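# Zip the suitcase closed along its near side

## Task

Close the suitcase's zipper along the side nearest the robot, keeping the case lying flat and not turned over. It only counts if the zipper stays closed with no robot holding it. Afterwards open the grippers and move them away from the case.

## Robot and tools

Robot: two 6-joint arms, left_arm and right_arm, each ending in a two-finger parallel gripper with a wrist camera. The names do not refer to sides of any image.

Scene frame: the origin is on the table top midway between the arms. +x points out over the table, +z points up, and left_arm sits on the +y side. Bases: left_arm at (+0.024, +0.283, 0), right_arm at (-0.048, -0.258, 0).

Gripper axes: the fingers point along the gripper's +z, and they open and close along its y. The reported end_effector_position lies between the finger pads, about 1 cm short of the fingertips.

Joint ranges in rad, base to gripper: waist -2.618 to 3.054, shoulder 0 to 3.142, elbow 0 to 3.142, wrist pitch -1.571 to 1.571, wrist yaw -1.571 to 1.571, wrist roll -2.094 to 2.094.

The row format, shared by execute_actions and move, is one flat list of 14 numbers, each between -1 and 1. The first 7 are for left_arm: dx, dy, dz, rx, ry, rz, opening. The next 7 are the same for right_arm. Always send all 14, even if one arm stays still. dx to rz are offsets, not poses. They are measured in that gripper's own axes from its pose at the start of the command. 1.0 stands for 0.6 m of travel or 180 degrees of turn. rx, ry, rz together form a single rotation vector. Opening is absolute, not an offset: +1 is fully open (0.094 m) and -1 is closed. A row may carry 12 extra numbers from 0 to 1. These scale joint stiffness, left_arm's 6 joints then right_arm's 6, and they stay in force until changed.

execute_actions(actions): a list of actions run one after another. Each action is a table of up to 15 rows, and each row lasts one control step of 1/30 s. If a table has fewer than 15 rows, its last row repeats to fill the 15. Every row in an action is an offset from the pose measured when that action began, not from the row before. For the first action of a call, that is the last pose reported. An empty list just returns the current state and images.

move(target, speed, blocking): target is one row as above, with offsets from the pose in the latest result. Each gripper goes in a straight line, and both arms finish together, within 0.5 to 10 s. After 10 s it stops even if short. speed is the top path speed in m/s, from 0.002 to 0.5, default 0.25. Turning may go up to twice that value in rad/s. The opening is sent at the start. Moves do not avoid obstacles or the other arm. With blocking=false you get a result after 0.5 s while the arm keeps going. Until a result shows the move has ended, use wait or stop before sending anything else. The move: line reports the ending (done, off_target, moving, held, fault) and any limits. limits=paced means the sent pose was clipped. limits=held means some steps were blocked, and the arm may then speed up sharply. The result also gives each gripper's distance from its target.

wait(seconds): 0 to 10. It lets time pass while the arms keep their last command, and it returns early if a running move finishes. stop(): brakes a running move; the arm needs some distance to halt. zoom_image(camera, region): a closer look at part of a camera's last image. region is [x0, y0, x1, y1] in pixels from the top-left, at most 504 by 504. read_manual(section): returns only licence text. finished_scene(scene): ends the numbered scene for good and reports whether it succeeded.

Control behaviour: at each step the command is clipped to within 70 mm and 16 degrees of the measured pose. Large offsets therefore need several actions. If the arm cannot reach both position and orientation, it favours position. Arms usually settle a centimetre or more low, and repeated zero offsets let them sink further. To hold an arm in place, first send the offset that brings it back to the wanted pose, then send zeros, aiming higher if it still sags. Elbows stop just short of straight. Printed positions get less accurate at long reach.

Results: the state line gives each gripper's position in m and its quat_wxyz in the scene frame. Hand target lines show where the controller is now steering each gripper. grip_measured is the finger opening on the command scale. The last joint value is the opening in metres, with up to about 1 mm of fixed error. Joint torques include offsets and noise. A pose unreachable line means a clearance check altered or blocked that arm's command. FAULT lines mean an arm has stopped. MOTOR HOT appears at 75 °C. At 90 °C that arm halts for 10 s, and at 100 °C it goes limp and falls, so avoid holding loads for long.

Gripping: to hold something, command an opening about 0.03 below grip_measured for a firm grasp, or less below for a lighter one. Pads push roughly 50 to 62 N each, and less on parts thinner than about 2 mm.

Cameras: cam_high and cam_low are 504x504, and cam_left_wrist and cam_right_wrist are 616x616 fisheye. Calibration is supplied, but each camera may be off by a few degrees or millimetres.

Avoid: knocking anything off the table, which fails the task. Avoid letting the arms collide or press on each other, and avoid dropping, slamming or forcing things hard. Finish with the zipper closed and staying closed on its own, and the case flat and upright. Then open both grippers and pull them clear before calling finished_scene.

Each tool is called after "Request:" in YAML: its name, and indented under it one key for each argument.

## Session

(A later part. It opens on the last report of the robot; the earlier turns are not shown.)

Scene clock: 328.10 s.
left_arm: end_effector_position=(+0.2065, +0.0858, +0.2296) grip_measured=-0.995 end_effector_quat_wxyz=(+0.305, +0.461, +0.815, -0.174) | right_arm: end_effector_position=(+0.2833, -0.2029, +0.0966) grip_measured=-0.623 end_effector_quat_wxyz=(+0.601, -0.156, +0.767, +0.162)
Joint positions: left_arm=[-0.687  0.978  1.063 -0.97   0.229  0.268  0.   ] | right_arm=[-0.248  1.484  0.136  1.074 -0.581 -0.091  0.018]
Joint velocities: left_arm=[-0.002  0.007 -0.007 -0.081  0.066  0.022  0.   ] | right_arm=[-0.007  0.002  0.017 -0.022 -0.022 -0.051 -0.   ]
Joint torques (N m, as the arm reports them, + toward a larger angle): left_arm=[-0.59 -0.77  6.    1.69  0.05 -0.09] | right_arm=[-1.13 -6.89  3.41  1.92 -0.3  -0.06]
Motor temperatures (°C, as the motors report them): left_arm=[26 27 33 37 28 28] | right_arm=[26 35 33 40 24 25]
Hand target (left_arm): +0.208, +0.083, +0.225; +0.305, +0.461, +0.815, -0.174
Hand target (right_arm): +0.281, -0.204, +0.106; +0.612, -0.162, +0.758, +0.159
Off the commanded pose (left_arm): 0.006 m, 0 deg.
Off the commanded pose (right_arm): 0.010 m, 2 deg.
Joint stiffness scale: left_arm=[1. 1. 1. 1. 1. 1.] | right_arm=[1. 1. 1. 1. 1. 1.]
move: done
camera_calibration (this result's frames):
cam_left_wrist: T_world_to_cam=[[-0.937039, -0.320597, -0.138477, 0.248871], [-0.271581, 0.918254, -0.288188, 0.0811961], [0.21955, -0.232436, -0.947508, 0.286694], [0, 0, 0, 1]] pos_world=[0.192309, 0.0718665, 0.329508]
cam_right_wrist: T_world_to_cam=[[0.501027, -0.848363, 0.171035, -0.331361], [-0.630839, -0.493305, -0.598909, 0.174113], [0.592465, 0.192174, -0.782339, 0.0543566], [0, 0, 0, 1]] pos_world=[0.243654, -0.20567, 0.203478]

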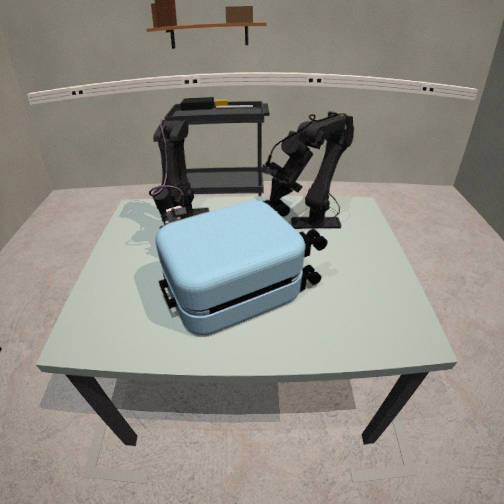

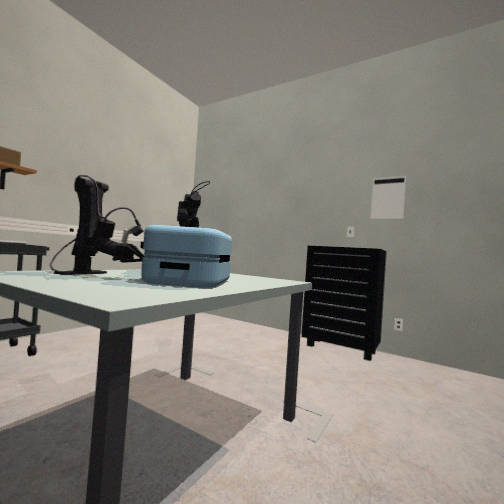

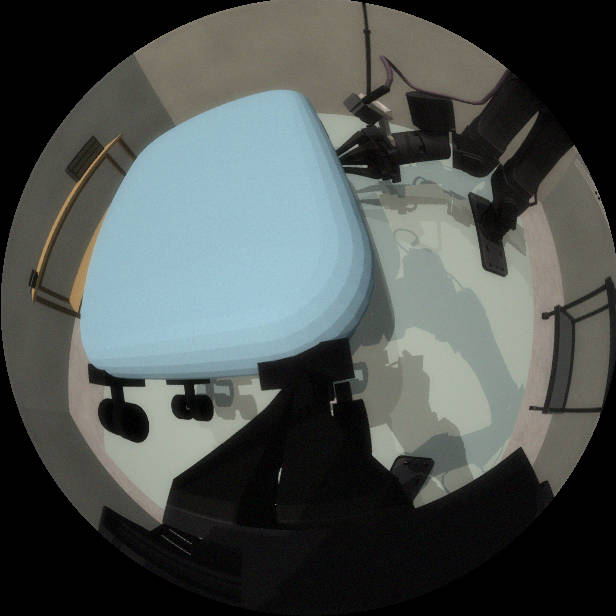

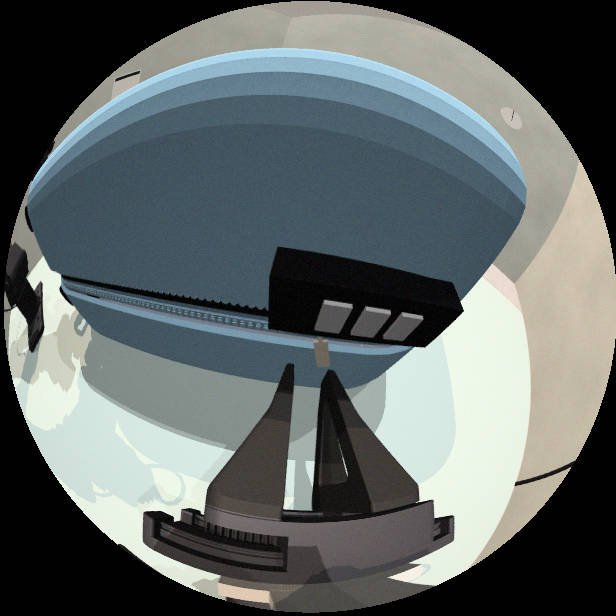

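Request:
move:
  target: [0,0,0.010,0,0,0,-1, -0.016,-0.013,0.016,0,0,0,-0.62]
  speed: 0.03

Request:
zoom_image:
  camera: "cam_right_wrist"
  region: [240, 290, 390, 420]

Scene clock: 356.67 s.
left_arm: end_effector_position=(+0.2065, +0.0858, +0.2296) grip_measured=-0.995 end_effector_quat_wxyz=(+0.305, +0.461, +0.815, -0.174) | right_arm: end_effector_position=(+0.2911, -0.2037, +0.0991) grip_measured=-0.623 end_effector_quat_wxyz=(+0.597, -0.156, +0.770, +0.164)
Joint positions: left_arm=[-0.687  0.978  1.063 -0.97   0.229  0.268  0.   ] | right_arm=[-0.248  1.484  0.175  1.026 -0.583 -0.091  0.018]
Joint velocities: left_arm=[-0.027 -0.002 -0.002  0.066  0.037  0.037 -0.001] | right_arm=[-0.002 -0.022 -0.002 -0.037  0.007 -0.051  0.   ]
Joint torques (N m, as the arm reports them, + toward a larger angle): left_arm=[-0.5  -0.67  6.01  1.69  0.04 -0.1 ] | right_arm=[-0.09 -3.45  6.56  1.92 -0.11 -0.01]
Motor temperatures (°C, as the motors report them): left_arm=[26 27 33 37 28 28] | right_arm=[26 36 32 39 24 25]
Hand target (left_arm): +0.208, +0.083, +0.225; +0.305, +0.461, +0.815, -0.174
Hand target (right_arm): +0.297, -0.205, +0.103; +0.601, -0.156, +0.767, +0.162
Off the commanded pose (left_arm): 0.006 m, 0 deg.
Off the commanded pose (right_arm): 0.008 m, 1 deg.
Joint stiffness scale: left_arm=[1. 1. 1. 1. 1. 1.] | right_arm=[1. 1. 1. 1. 1. 1.]
move: done
camera_calibration (this result's frames):
cam_left_wrist: T_world_to_cam=[[-0.936976, -0.320884, -0.138234, 0.248827], [-0.271907, 0.918139, -0.288248, 0.0812869], [0.219412, -0.232494, -0.947525, 0.286731], [0, 0, 0, 1]] pos_world=[0.192335, 0.0718753, 0.329512]
cam_right_wrist: T_world_to_cam=[[0.504267, -0.847653, 0.164919, -0.33654], [-0.635609, -0.493611, -0.59359, 0.180926], [0.584565, 0.194504, -0.787688, 0.0551218], [0, 0, 0, 1]] pos_world=[0.252482, -0.206684, 0.206317]

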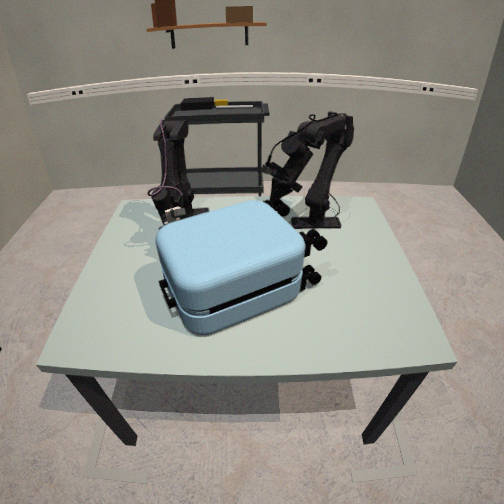

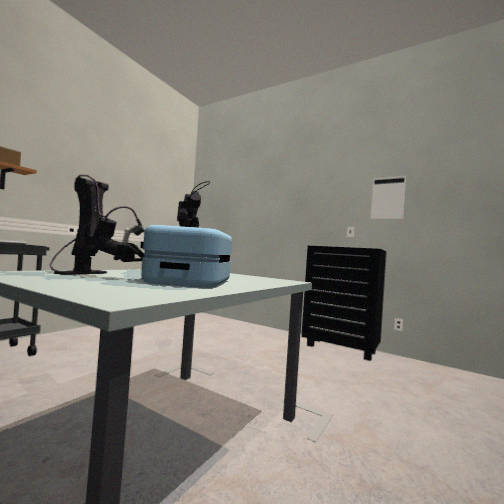

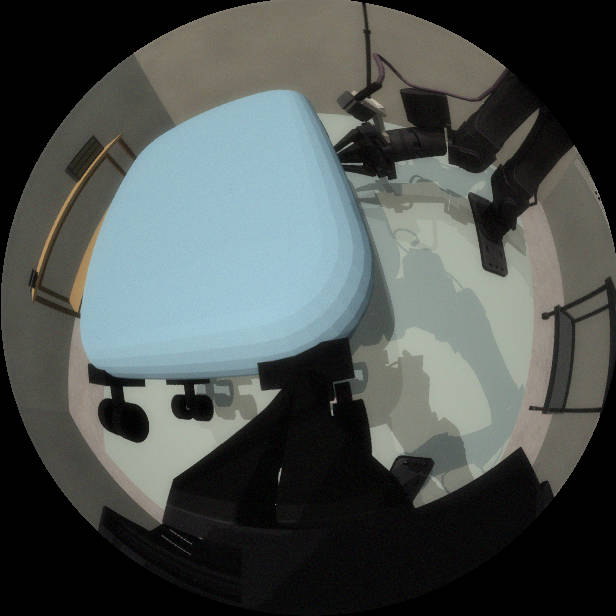

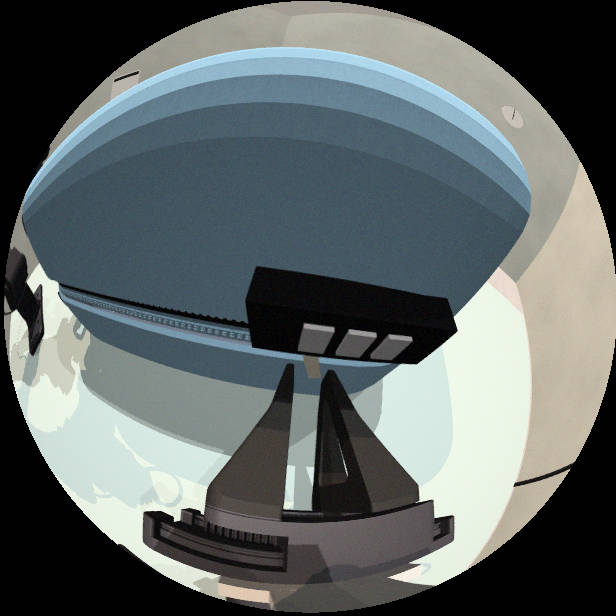

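Region (240, 290, 390, 420) of cam_right_wrist's 616x616 image, scaled by 3.360, with more detail than that image has; it fills the top 437 rows of this view, and the rest is white.

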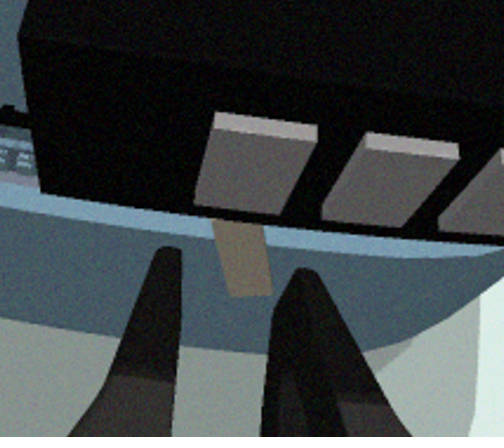

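Request:
move:
  target: [0,0,0.010,0,0,0,-1, -0.006,-0.002,0.018,0,0,0,-0.62]
  speed: 0.02

Request:
zoom_image:
  camera: "cam_right_wrist"
  region: [240, 290, 390, 420]

Scene clock: 363.37 s.
left_arm: end_effector_position=(+0.2066, +0.0857, +0.2297) grip_measured=-0.995 end_effector_quat_wxyz=(+0.305, +0.461, +0.815, -0.174) | right_arm: end_effector_position=(+0.2925, -0.2022, +0.0953) grip_measured=-0.623 end_effector_quat_wxyz=(+0.592, -0.153, +0.774, +0.165)
Joint positions: left_arm=[-0.687  0.978  1.063 -0.969  0.229  0.267  0.   ] | right_arm=[-0.237  1.499  0.18   1.023 -0.572 -0.088  0.018]
Joint velocities: left_arm=[-0.012  0.002 -0.002  0.051  0.007  0.007  0.   ] | right_arm=[-0.002 -0.002 -0.027  0.022 -0.051 -0.051  0.   ]
Joint torques (N m, as the arm reports them, + toward a larger angle): left_arm=[-0.5  -0.81  6.03  1.69  0.06 -0.08] | right_arm=[ 1.44 -2.42  7.23  2.05  0.05  0.06]
Motor temperatures (°C, as the motors report them): left_arm=[26 27 33 37 28 28] | right_arm=[26 35 33 39 24 25]
Hand target (left_arm): +0.208, +0.083, +0.225; +0.305, +0.461, +0.815, -0.174
Hand target (right_arm): +0.301, -0.200, +0.100; +0.597, -0.155, +0.770, +0.164
Off the commanded pose (left_arm): 0.006 m, 0 deg.
Off the commanded pose (right_arm): 0.011 m, 1 deg.
Joint stiffness scale: left_arm=[1. 1. 1. 1. 1. 1.] | right_arm=[1. 1. 1. 1. 1. 1.]
move: off_target (right_arm)
camera_calibration (this result's frames):
cam_left_wrist: T_world_to_cam=[[-0.936769, -0.321525, -0.13815, 0.248912], [-0.272388, 0.91777, -0.288968, 0.0817309], [0.219701, -0.233066, -0.947318, 0.286739], [0, 0, 0, 1]] pos_world=[0.192439, 0.0718503, 0.329638]
cam_right_wrist: T_world_to_cam=[[0.505065, -0.848693, 0.156939, -0.335062], [-0.644878, -0.491936, -0.58492, 0.182501], [0.573621, 0.194216, -0.795763, 0.0549328], [0, 0, 0, 1]] pos_world=[0.255409, -0.205255, 0.203046]

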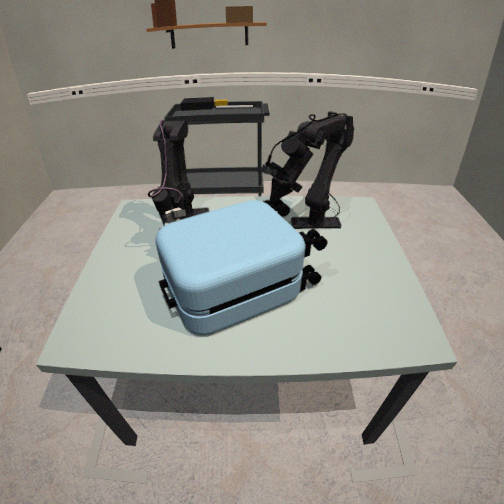

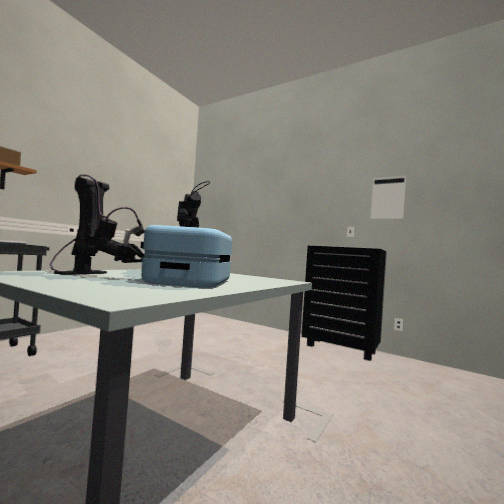

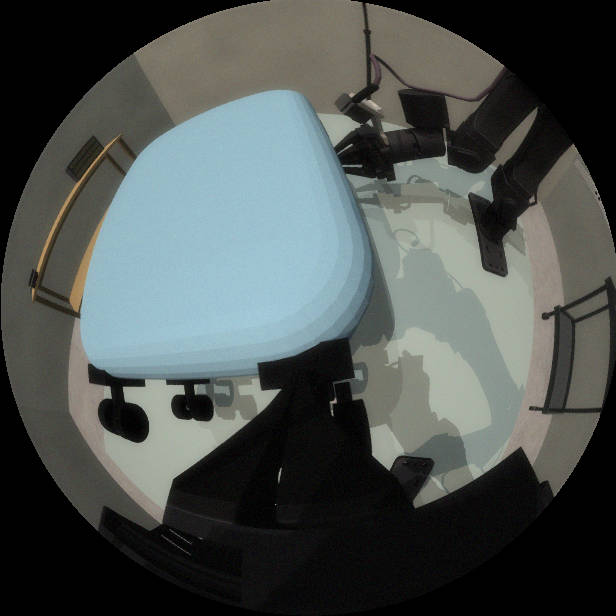

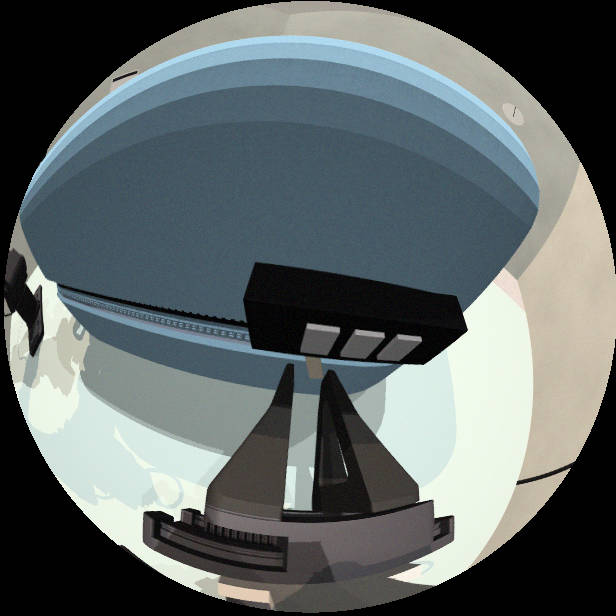

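Region (240, 290, 390, 420) of cam_right_wrist's 616x616 image, scaled by 3.360, with more detail than that image has; it fills the top 437 rows of this view, and the rest is white.

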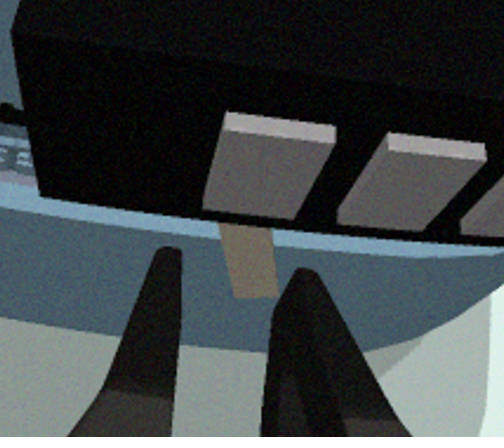

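Request:
execute_actions:
  actions:
    - [[0,0,0.010,0,0,0,-1, -0.008,-0.002,0.014,0,0,0,-0.70],[0,0,0.010,0,0,0,-1, -0.008,-0.002,0.014,0,0,0,-0.72],[0,0,0.010,0,0,0,-1, -0.008,-0.002,0.014,0,0,0,-0.74],[0,0,0.010,0,0,0,-1, -0.008,-0.002,0.014,0,0,0,-0.76],[0,0,0.010,0,0,0,-1, -0.008,-0.002,0.014,0,0,0,-0.78],[0,0,0.010,0,0,0,-1, -0.008,-0.002,0.014,0,0,0,-0.80],[0,0,0.010,0,0,0,-1, -0.008,-0.002,0.014,0,0,0,-0.82],[0,0,0.010,0,0,0,-1, -0.008,-0.002,0.014,0,0,0,-0.84],[0,0,0.010,0,0,0,-1, -0.008,-0.002,0.014,0,0,0,-0.86],[0,0,0.010,0,0,0,-1, -0.008,-0.002,0.014,0,0,0,-0.88]]

Request:
zoom_image:
  camera: "cam_right_wrist"
  region: [240, 290, 390, 420]

Scene clock: 369.07 s.
left_arm: end_effector_position=(+0.2066, +0.0857, +0.2297) grip_measured=-0.995 end_effector_quat_wxyz=(+0.306, +0.460, +0.815, -0.174) | right_arm: end_effector_position=(+0.2916, -0.1997, +0.0933) grip_measured=-0.873 end_effector_quat_wxyz=(+0.588, -0.155, +0.776, +0.168)
Joint positions: left_arm=[-0.687  0.978  1.063 -0.969  0.229  0.267  0.   ] | right_arm=[-0.229  1.499  0.18   1.013 -0.57  -0.087  0.006]
Joint velocities: left_arm=[ 0.002  0.002  0.007 -0.007 -0.037  0.007 -0.001] | right_arm=[-0.002 -0.017 -0.017 -0.051  0.037 -0.022 -0.   ]
Joint torques (N m, as the arm reports them, + toward a larger angle): left_arm=[-0.53 -0.7   5.98  1.68  0.06 -0.1 ] | right_arm=[ 1.07 -2.84  7.41  1.91  0.09  0.08]
Motor temperatures (°C, as the motors report them): left_arm=[26 27 33 37 28 28] | right_arm=[26 35 33 40 24 25]
Hand target (left_arm): +0.208, +0.082, +0.225; +0.305, +0.461, +0.815, -0.174
Hand target (right_arm): +0.301, -0.199, +0.098; +0.592, -0.153, +0.774, +0.165
Off the commanded pose (left_arm): 0.006 m, 0 deg.
Off the commanded pose (right_arm): 0.011 m, 1 deg.
Joint stiffness scale: left_arm=[1. 1. 1. 1. 1. 1.] | right_arm=[1. 1. 1. 1. 1. 1.]
camera_calibration (this result's frames):
cam_left_wrist: T_world_to_cam=[[-0.936666, -0.321844, -0.138108, 0.248954], [-0.272628, 0.917585, -0.289329, 0.0819529], [0.219845, -0.233352, -0.947214, 0.286743], [0, 0, 0, 1]] pos_world=[0.19249, 0.0718379, 0.329701]
cam_right_wrist: T_world_to_cam=[[0.51161, -0.845828, 0.151095, -0.332969], [-0.647443, -0.495112, -0.579381, 0.181578], [0.564865, 0.198592, -0.80093, 0.0573032], [0, 0, 0, 1]] pos_world=[0.255543, -0.203113, 0.201408]

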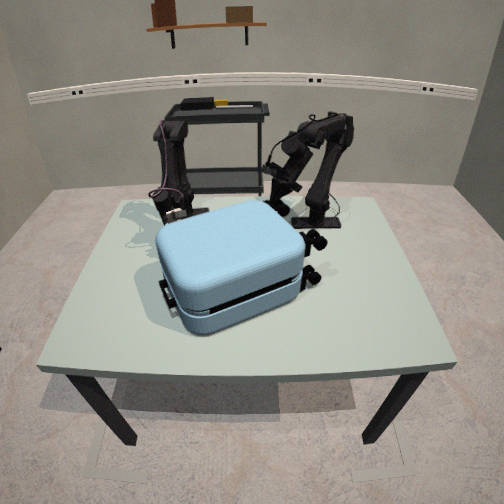

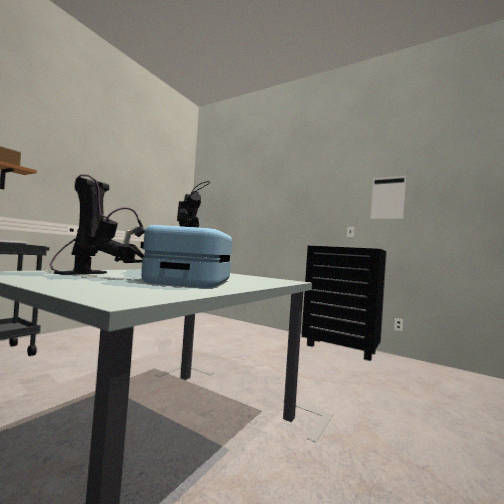

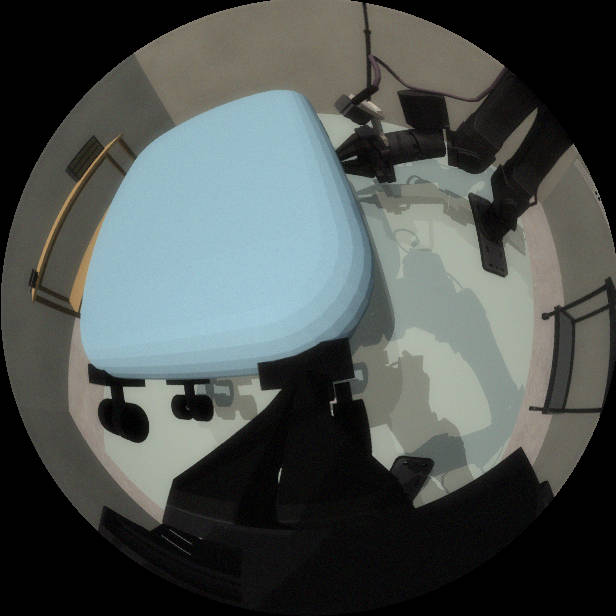

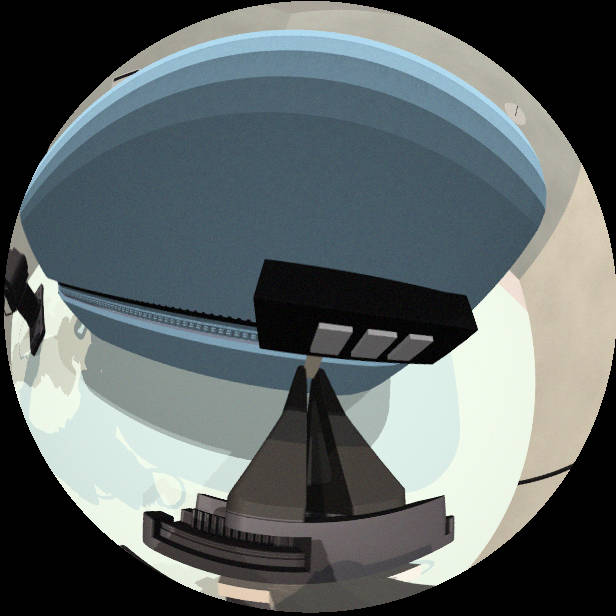

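Region (240, 290, 390, 420) of cam_right_wrist's 616x616 image, scaled by 3.360, with more detail than that image has; it fills the top 437 rows of this view, and the rest is white.

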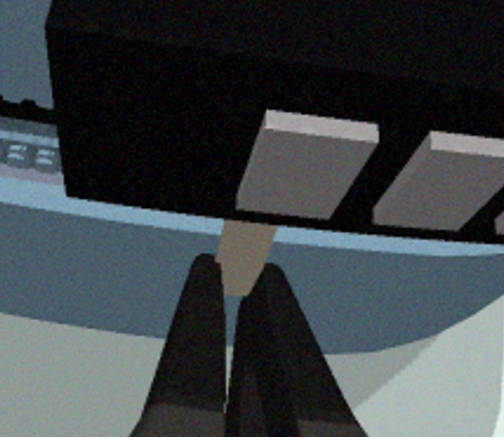

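Request:
execute_actions:
  actions:
    - [[0,0,0.010,0,0,0,-1, -0.010,-0.004,0.012,0,0,0,-0.89],[0,0,0.010,0,0,0,-1, -0.010,-0.004,0.012,0,0,0,-0.89],[0,0,0.010,0,0,0,-1, -0.010,-0.004,0.012,0,0,0,-0.90],[0,0,0.010,0,0,0,-1, -0.010,-0.004,0.012,0,0,0,-0.90],[0,0,0.010,0,0,0,-1, -0.010,-0.004,0.012,0,0,0,-0.91]]

Request:
zoom_image:
  camera: "cam_right_wrist"
  region: [240, 290, 390, 420]

Scene clock: 374.07 s.
left_arm: end_effector_position=(+0.2070, +0.0854, +0.2296) grip_measured=-0.995 end_effector_quat_wxyz=(+0.306, +0.460, +0.815, -0.174) | right_arm: end_effector_position=(+0.2924, -0.1998, +0.0929) grip_measured=-0.898 end_effector_quat_wxyz=(+0.586, -0.154, +0.778, +0.168)
Joint positions: left_arm=[-0.687  0.978  1.062 -0.966  0.229  0.266  0.   ] | right_arm=[-0.229  1.499  0.186  1.003 -0.57  -0.087  0.005]
Joint velocities: left_arm=[-0.012 -0.002  0.002 -0.081 -0.081 -0.007 -0.001] | right_arm=[-0.017 -0.012 -0.027  0.022 -0.007  0.037 -0.   ]
Joint torques (N m, as the arm reports them, + toward a larger angle): left_arm=[-0.51 -0.78  6.12  1.64  0.06 -0.1 ] | right_arm=[ 1.04 -3.54  7.2   1.77  0.03  0.05]
Motor temperatures (°C, as the motors report them): left_arm=[26 27 33 37 28 28] | right_arm=[26 35 33 40 24 25]
Hand target (left_arm): +0.208, +0.082, +0.225; +0.305, +0.460, +0.815, -0.174
Hand target (right_arm): +0.300, -0.198, +0.097; +0.588, -0.154, +0.776, +0.168
Off the commanded pose (left_arm): 0.006 m, 0 deg.
Off the commanded pose (right_arm): 0.009 m, 0 deg.
Joint stiffness scale: left_arm=[1. 1. 1. 1. 1. 1.] | right_arm=[1. 1. 1. 1. 1. 1.]
camera_calibration (this result's frames):
cam_left_wrist: T_world_to_cam=[[-0.936439, -0.322264, -0.138668, 0.24927], [-0.272609, 0.917192, -0.290591, 0.0825591], [0.220832, -0.234319, -0.946746, 0.286262], [0, 0, 0, 1]] pos_world=[0.192717, 0.0716846, 0.329574]
cam_right_wrist: T_world_to_cam=[[0.512652, -0.845746, 0.147992, -0.333362], [-0.650102, -0.494946, -0.576538, 0.182409], [0.560853, 0.199353, -0.803556, 0.0581044], [0, 0, 0, 1]] pos_world=[0.256895, -0.20324, 0.201191]

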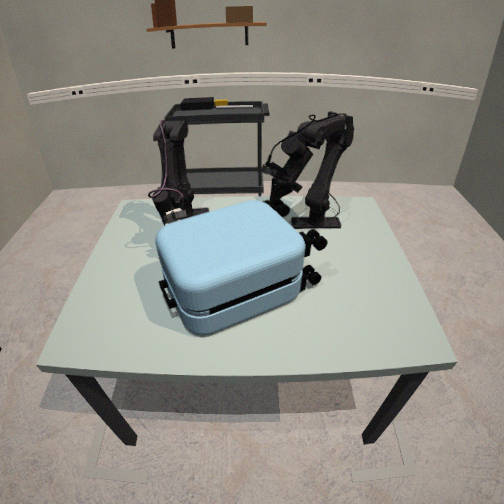

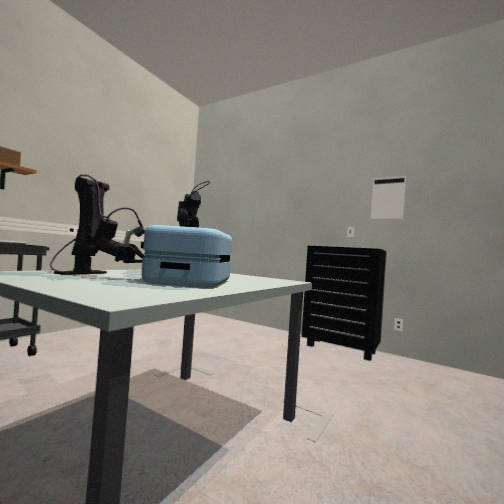

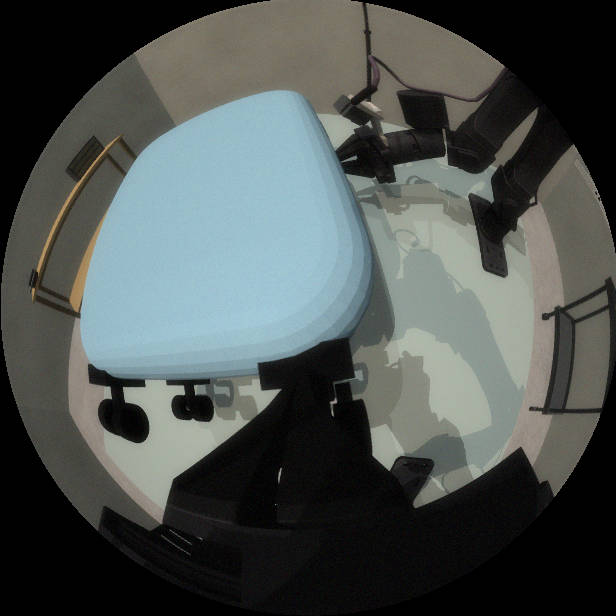

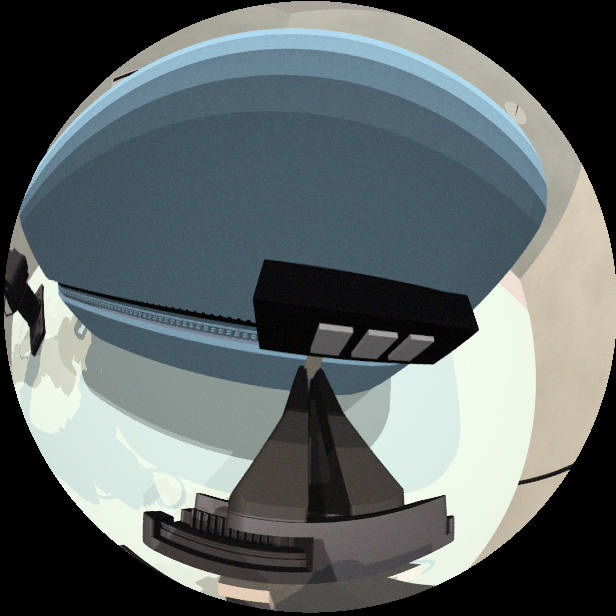

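Region (240, 290, 390, 420) of cam_right_wrist's 616x616 image, scaled by 3.360, with more detail than that image has; it fills the top 437 rows of this view, and the rest is white.

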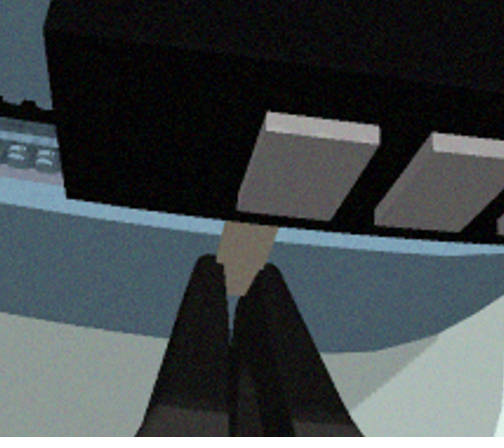

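Request:
execute_actions:
  actions:
    - [[0,0,0.010,0,0,0,-1, -0.012,-0.002,0.008,0,-0.01,0,-0.92],[0,0,0.010,0,0,0,-1, -0.012,-0.002,0.008,0,-0.01,0,-0.93],[0,0,0.010,0,0,0,-1, -0.012,-0.002,0.008,0,-0.01,0,-0.94],[0,0,0.010,0,0,0,-1, -0.012,-0.002,0.008,0,-0.01,0,-0.95],[0,0,0.010,0,0,0,-1, -0.012,-0.002,0.008,0,-0.01,0,-0.96],[0,0,0.010,0,0,0,-1, -0.012,-0.002,0.008,0,-0.01,0,-0.97],[0,0,0.010,0,0,0,-1, -0.012,-0.002,0.008,0,-0.01,0,-0.98],[0,0,0.010,0,0,0,-1, -0.012,-0.002,0.008,0,-0.01,0,-1]]

Request:
zoom_image:
  camera: "cam_right_wrist"
  region: [240, 290, 390, 420]

Scene clock: 388.60 s.
left_arm: end_effector_position=(+0.2075, +0.0850, +0.2297) grip_measured=-0.995 end_effector_quat_wxyz=(+0.307, +0.460, +0.815, -0.174) | right_arm: end_effector_position=(+0.2935, -0.1996, +0.0933) grip_measured=-0.919 end_effector_quat_wxyz=(+0.588, -0.151, +0.776, +0.171)
Joint positions: left_arm=[-0.687  0.978  1.06  -0.962  0.229  0.266  0.   ] | right_arm=[-0.229  1.516  0.186  1.029 -0.572 -0.076  0.004]
Joint velocities: left_arm=[-0.027  0.002 -0.007 -0.037 -0.051  0.022 -0.   ] | right_arm=[ 0.002  0.017  0.007  0.037 -0.066 -0.066  0.   ]
Joint torques (N m, as the arm reports them, + toward a larger angle): left_arm=[-0.52 -0.79  6.19  1.67  0.05 -0.09] | right_arm=[ 0.81 -2.73  5.33  2.36 -0.03  0.1 ]
Motor temperatures (°C, as the motors report them): left_arm=[26 27 33 37 28 28] | right_arm=[26 35 33 39 24 25]
Hand target (left_arm): +0.209, +0.082, +0.225; +0.306, +0.460, +0.815, -0.174
Hand target (right_arm): +0.299, -0.198, +0.099; +0.598, -0.152, +0.768, +0.171
Off the commanded pose (left_arm): 0.006 m, 0 deg.
Off the commanded pose (right_arm): 0.008 m, 1 deg.
Joint stiffness scale: left_arm=[1. 1. 1. 1. 1. 1.] | right_arm=[1. 1. 1. 1. 1. 1.]
camera_calibration (this result's frames):
cam_left_wrist: T_world_to_cam=[[-0.936025, -0.32307, -0.139584, 0.249799], [-0.272655, 0.916471, -0.292815, 0.0836475], [0.222524, -0.236024, -0.945926, 0.285714], [0, 0, 0, 1]] pos_world=[0.193047, 0.0714774, 0.329626]
cam_right_wrist: T_world_to_cam=[[0.51134, -0.847574, 0.141953, -0.333238], [-0.647999, -0.488767, -0.584126, 0.184787], [0.564472, 0.206701, -0.799153, 0.0577053], [0, 0, 0, 1]] pos_world=[0.257566, -0.204053, 0.201359]

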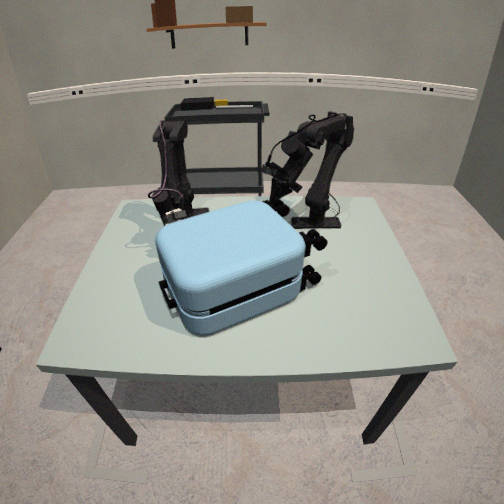

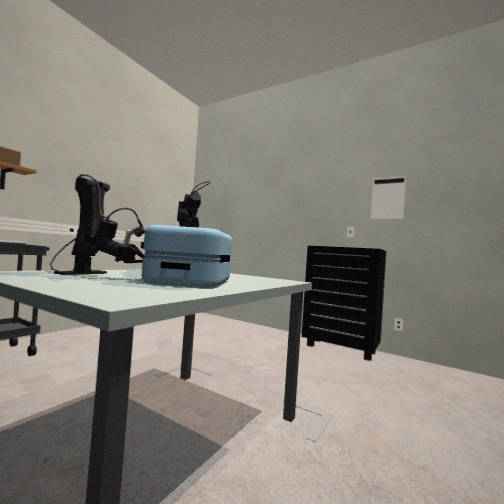

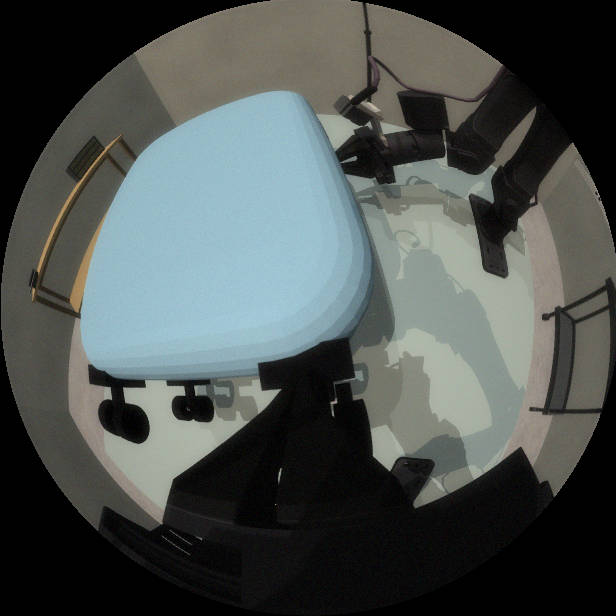

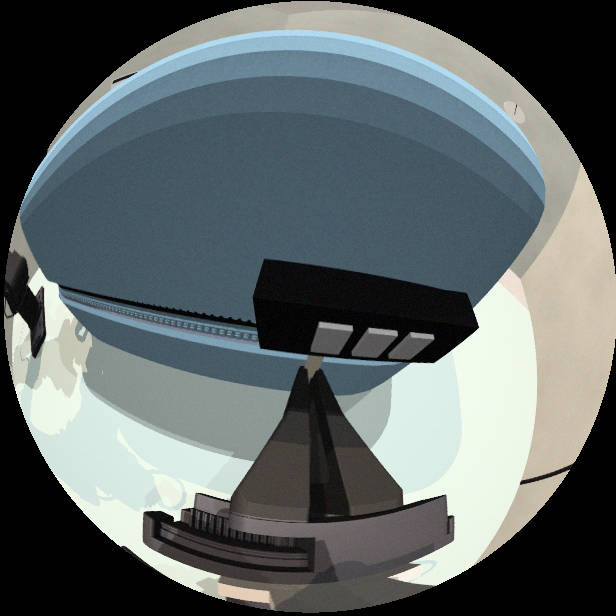

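Region (240, 290, 390, 420) of cam_right_wrist's 616x616 image, scaled by 3.360, with more detail than that image has; it fills the top 437 rows of this view, and the rest is white.

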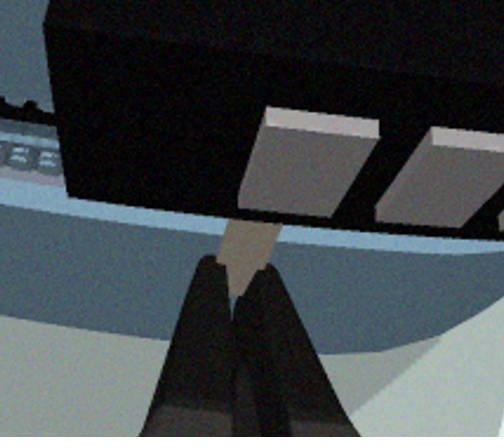

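Request:
move:
  target: [0,0,0.010,0,0,0,-1, -0.026,0.016,-0.016,0,-0.01,0.14,-1]
  speed: 0.15

Request:
zoom_image:
  camera: "cam_right_wrist"
  region: [240, 290, 390, 420]

Scene clock: 407.53 s.
left_arm: end_effector_position=(+0.2076, +0.0849, +0.2298) grip_measured=-0.995 end_effector_quat_wxyz=(+0.308, +0.460, +0.815, -0.175) | right_arm: end_effector_position=(+0.2828, -0.1910, +0.0988) grip_measured=-0.920 end_effector_quat_wxyz=(+0.526, +0.023, +0.792, +0.308)
Joint positions: left_arm=[-0.687  0.978  1.06  -0.961  0.229  0.265  0.   ] | right_arm=[-0.208  1.415  0.167  0.937 -0.575  0.387  0.004]
Joint velocities: left_arm=[-0.007  0.002 -0.002  0.022 -0.051  0.022 -0.001] | right_arm=[-0.012 -0.027 -0.012  0.022 -0.007  0.022 -0.   ]
Joint torques (N m, as the arm reports them, + toward a larger angle): left_arm=[-0.53 -0.85  6.03  1.67  0.03 -0.1 ] | right_arm=[ 0.37 -6.46  4.06  2.17  0.25  0.07]
Motor temperatures (°C, as the motors report them): left_arm=[26 27 33 37 28 28] | right_arm=[26 34 33 40 24 25]
Hand target (left_arm): +0.209, +0.082, +0.225; +0.307, +0.460, +0.815, -0.175
Hand target (right_arm): +0.285, -0.194, +0.112; +0.548, +0.024, +0.781, +0.299
Off the commanded pose (left_arm): 0.006 m, 0 deg.
Off the commanded pose (right_arm): 0.013 m, 3 deg.
Joint stiffness scale: left_arm=[1. 1. 1. 1. 1. 1.] | right_arm=[1. 1. 1. 1. 1. 1.]
move: off_target (right_arm)
camera_calibration (this result's frames):
cam_left_wrist: T_world_to_cam=[[-0.93588, -0.323422, -0.13974, 0.249927], [-0.272806, 0.916214, -0.293476, 0.0840003], [0.222949, -0.236536, -0.945698, 0.285683], [0, 0, 0, 1]] pos_world=[0.193124, 0.0714441, 0.329747]
cam_right_wrist: T_world_to_cam=[[0.411481, -0.858587, -0.305796, -0.250942], [-0.808123, -0.18855, -0.55802, 0.285291], [0.421452, 0.476735, -0.771429, 0.155706], [0, 0, 0, 1]] pos_world=[0.268185, -0.235895, 0.202577]

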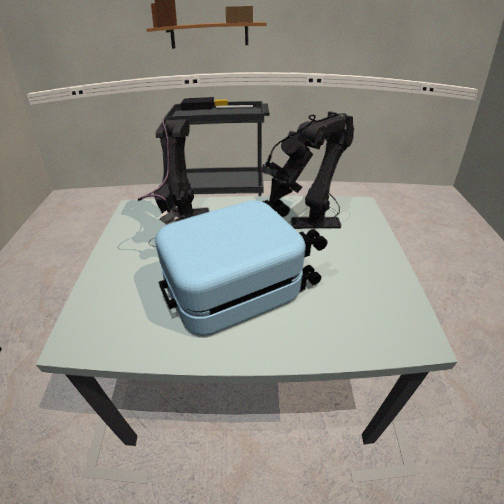

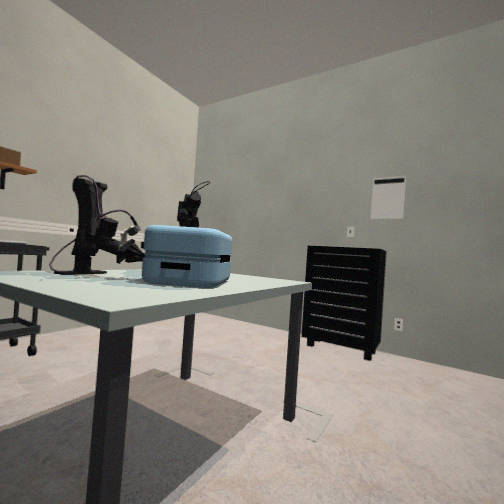

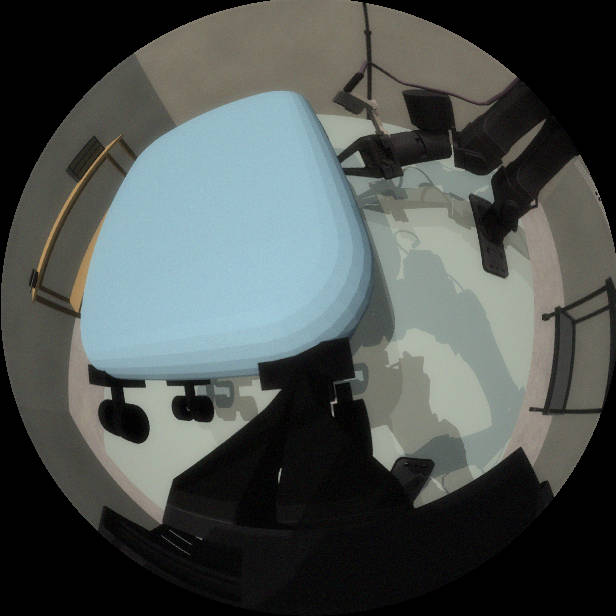

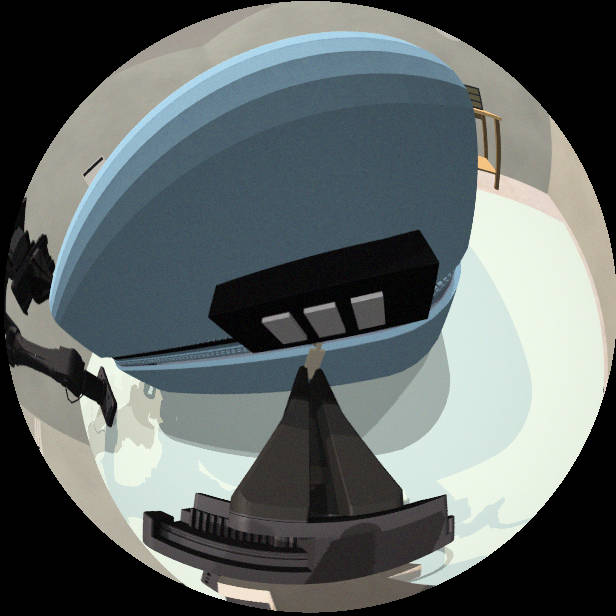

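Region (240, 290, 390, 420) of cam_right_wrist's 616x616 image, scaled by 3.360, with more detail than that image has; it fills the top 437 rows of this view, and the rest is white.

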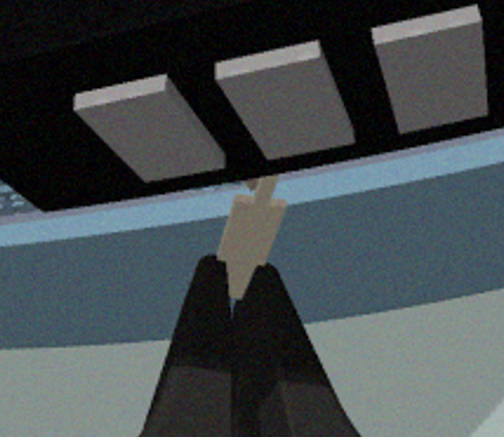

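Request:
move:
  target: [0,0,0.010,0,0,0,-1, -0.0265,0.0215,-0.015,-0.008,-0.013,0.14,-1]
  speed: 0.15

Request:
zoom_image:
  camera: "cam_right_wrist"
  region: [240, 290, 390, 420]

Scene clock: 418.97 s.
left_arm: end_effector_position=(+0.2076, +0.0849, +0.2298) grip_measured=-0.995 end_effector_quat_wxyz=(+0.308, +0.459, +0.815, -0.175) | right_arm: end_effector_position=(+0.2771, -0.1867, +0.1105) grip_measured=-0.988 end_effector_quat_wxyz=(+0.439, +0.196, +0.763, +0.431)
Joint positions: left_arm=[-0.687  0.978  1.06  -0.961  0.229  0.265  0.   ] | right_arm=[-0.208  1.326  0.167  0.862 -0.599  0.856  0.001]
Joint velocities: left_arm=[-0.012  0.002  0.007 -0.037  0.007 -0.022 -0.   ] | right_arm=[-0.022 -0.012 -0.012 -0.022 -0.095  0.007  0.   ]
Joint torques (N m, as the arm reports them, + toward a larger angle): left_arm=[-0.53 -0.8   6.05  1.73  0.05 -0.08] | right_arm=[ 0.34 -5.92  4.32  2.14  0.22  0.01]
Motor temperatures (°C, as the motors report them): left_arm=[26 27 33 37 28 28] | right_arm=[26 35 33 40 24 25]
Hand target (left_arm): +0.209, +0.082, +0.225; +0.308, +0.460, +0.815, -0.175
Hand target (right_arm): +0.278, -0.190, +0.121; +0.462, +0.195, +0.753, +0.426
Off the commanded pose (left_arm): 0.006 m, 0 deg.
Off the commanded pose (right_arm): 0.011 m, 3 deg.
Joint stiffness scale: left_arm=[1. 1. 1. 1. 1. 1.] | right_arm=[1. 1. 1. 1. 1. 1.]
move: off_target (right_arm)
camera_calibration (this result's frames):
cam_left_wrist: T_world_to_cam=[[-0.935817, -0.323708, -0.139496, 0.249882], [-0.273132, 0.916098, -0.293536, 0.0840916], [0.222812, -0.236595, -0.945715, 0.285721], [0, 0, 0, 1]] pos_world=[0.19315, 0.071453, 0.329752]
cam_right_wrist: T_world_to_cam=[[0.232175, -0.685511, -0.690051, -0.116823], [-0.914304, 0.088251, -0.395297, 0.351194], [0.331878, 0.722694, -0.606276, 0.217543], [0, 0, 0, 1]] pos_world=[0.276023, -0.268294, 0.190103]

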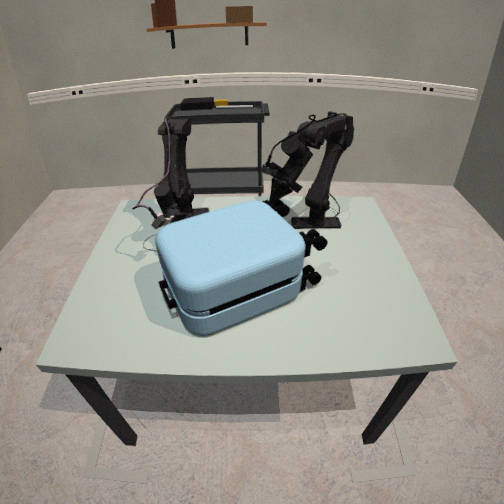

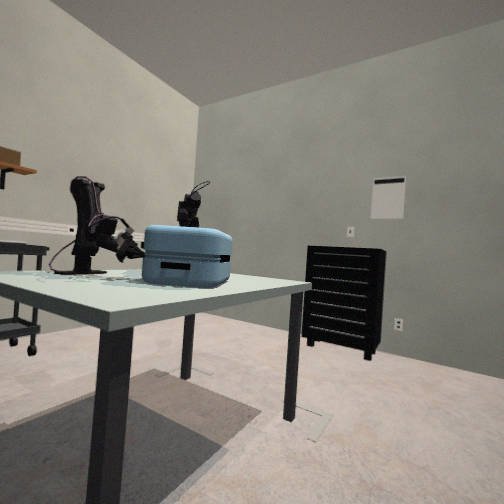

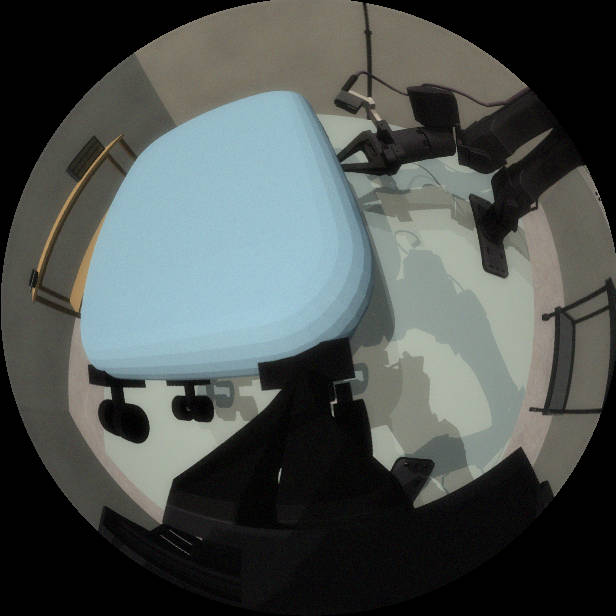

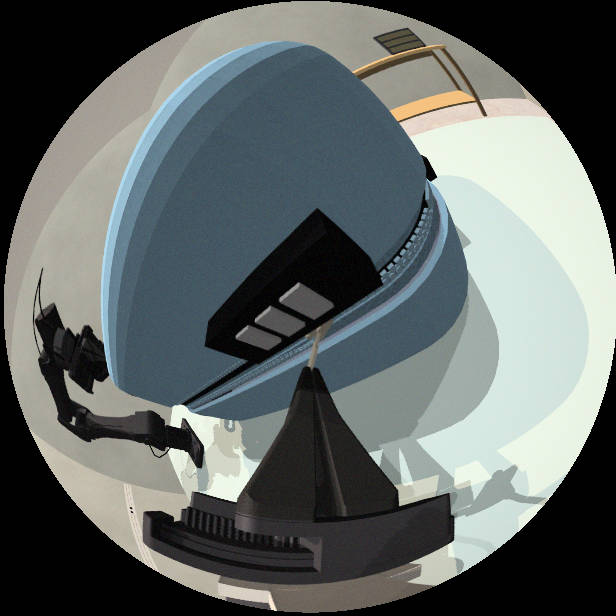

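Region (240, 290, 390, 420) of cam_right_wrist's 616x616 image, scaled by 3.360, with more detail than that image has; it fills the top 437 rows of this view, and the rest is white.

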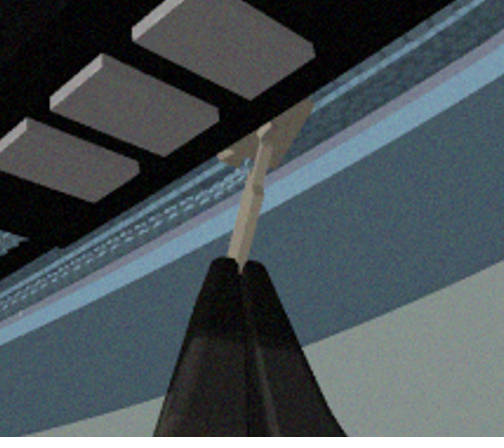

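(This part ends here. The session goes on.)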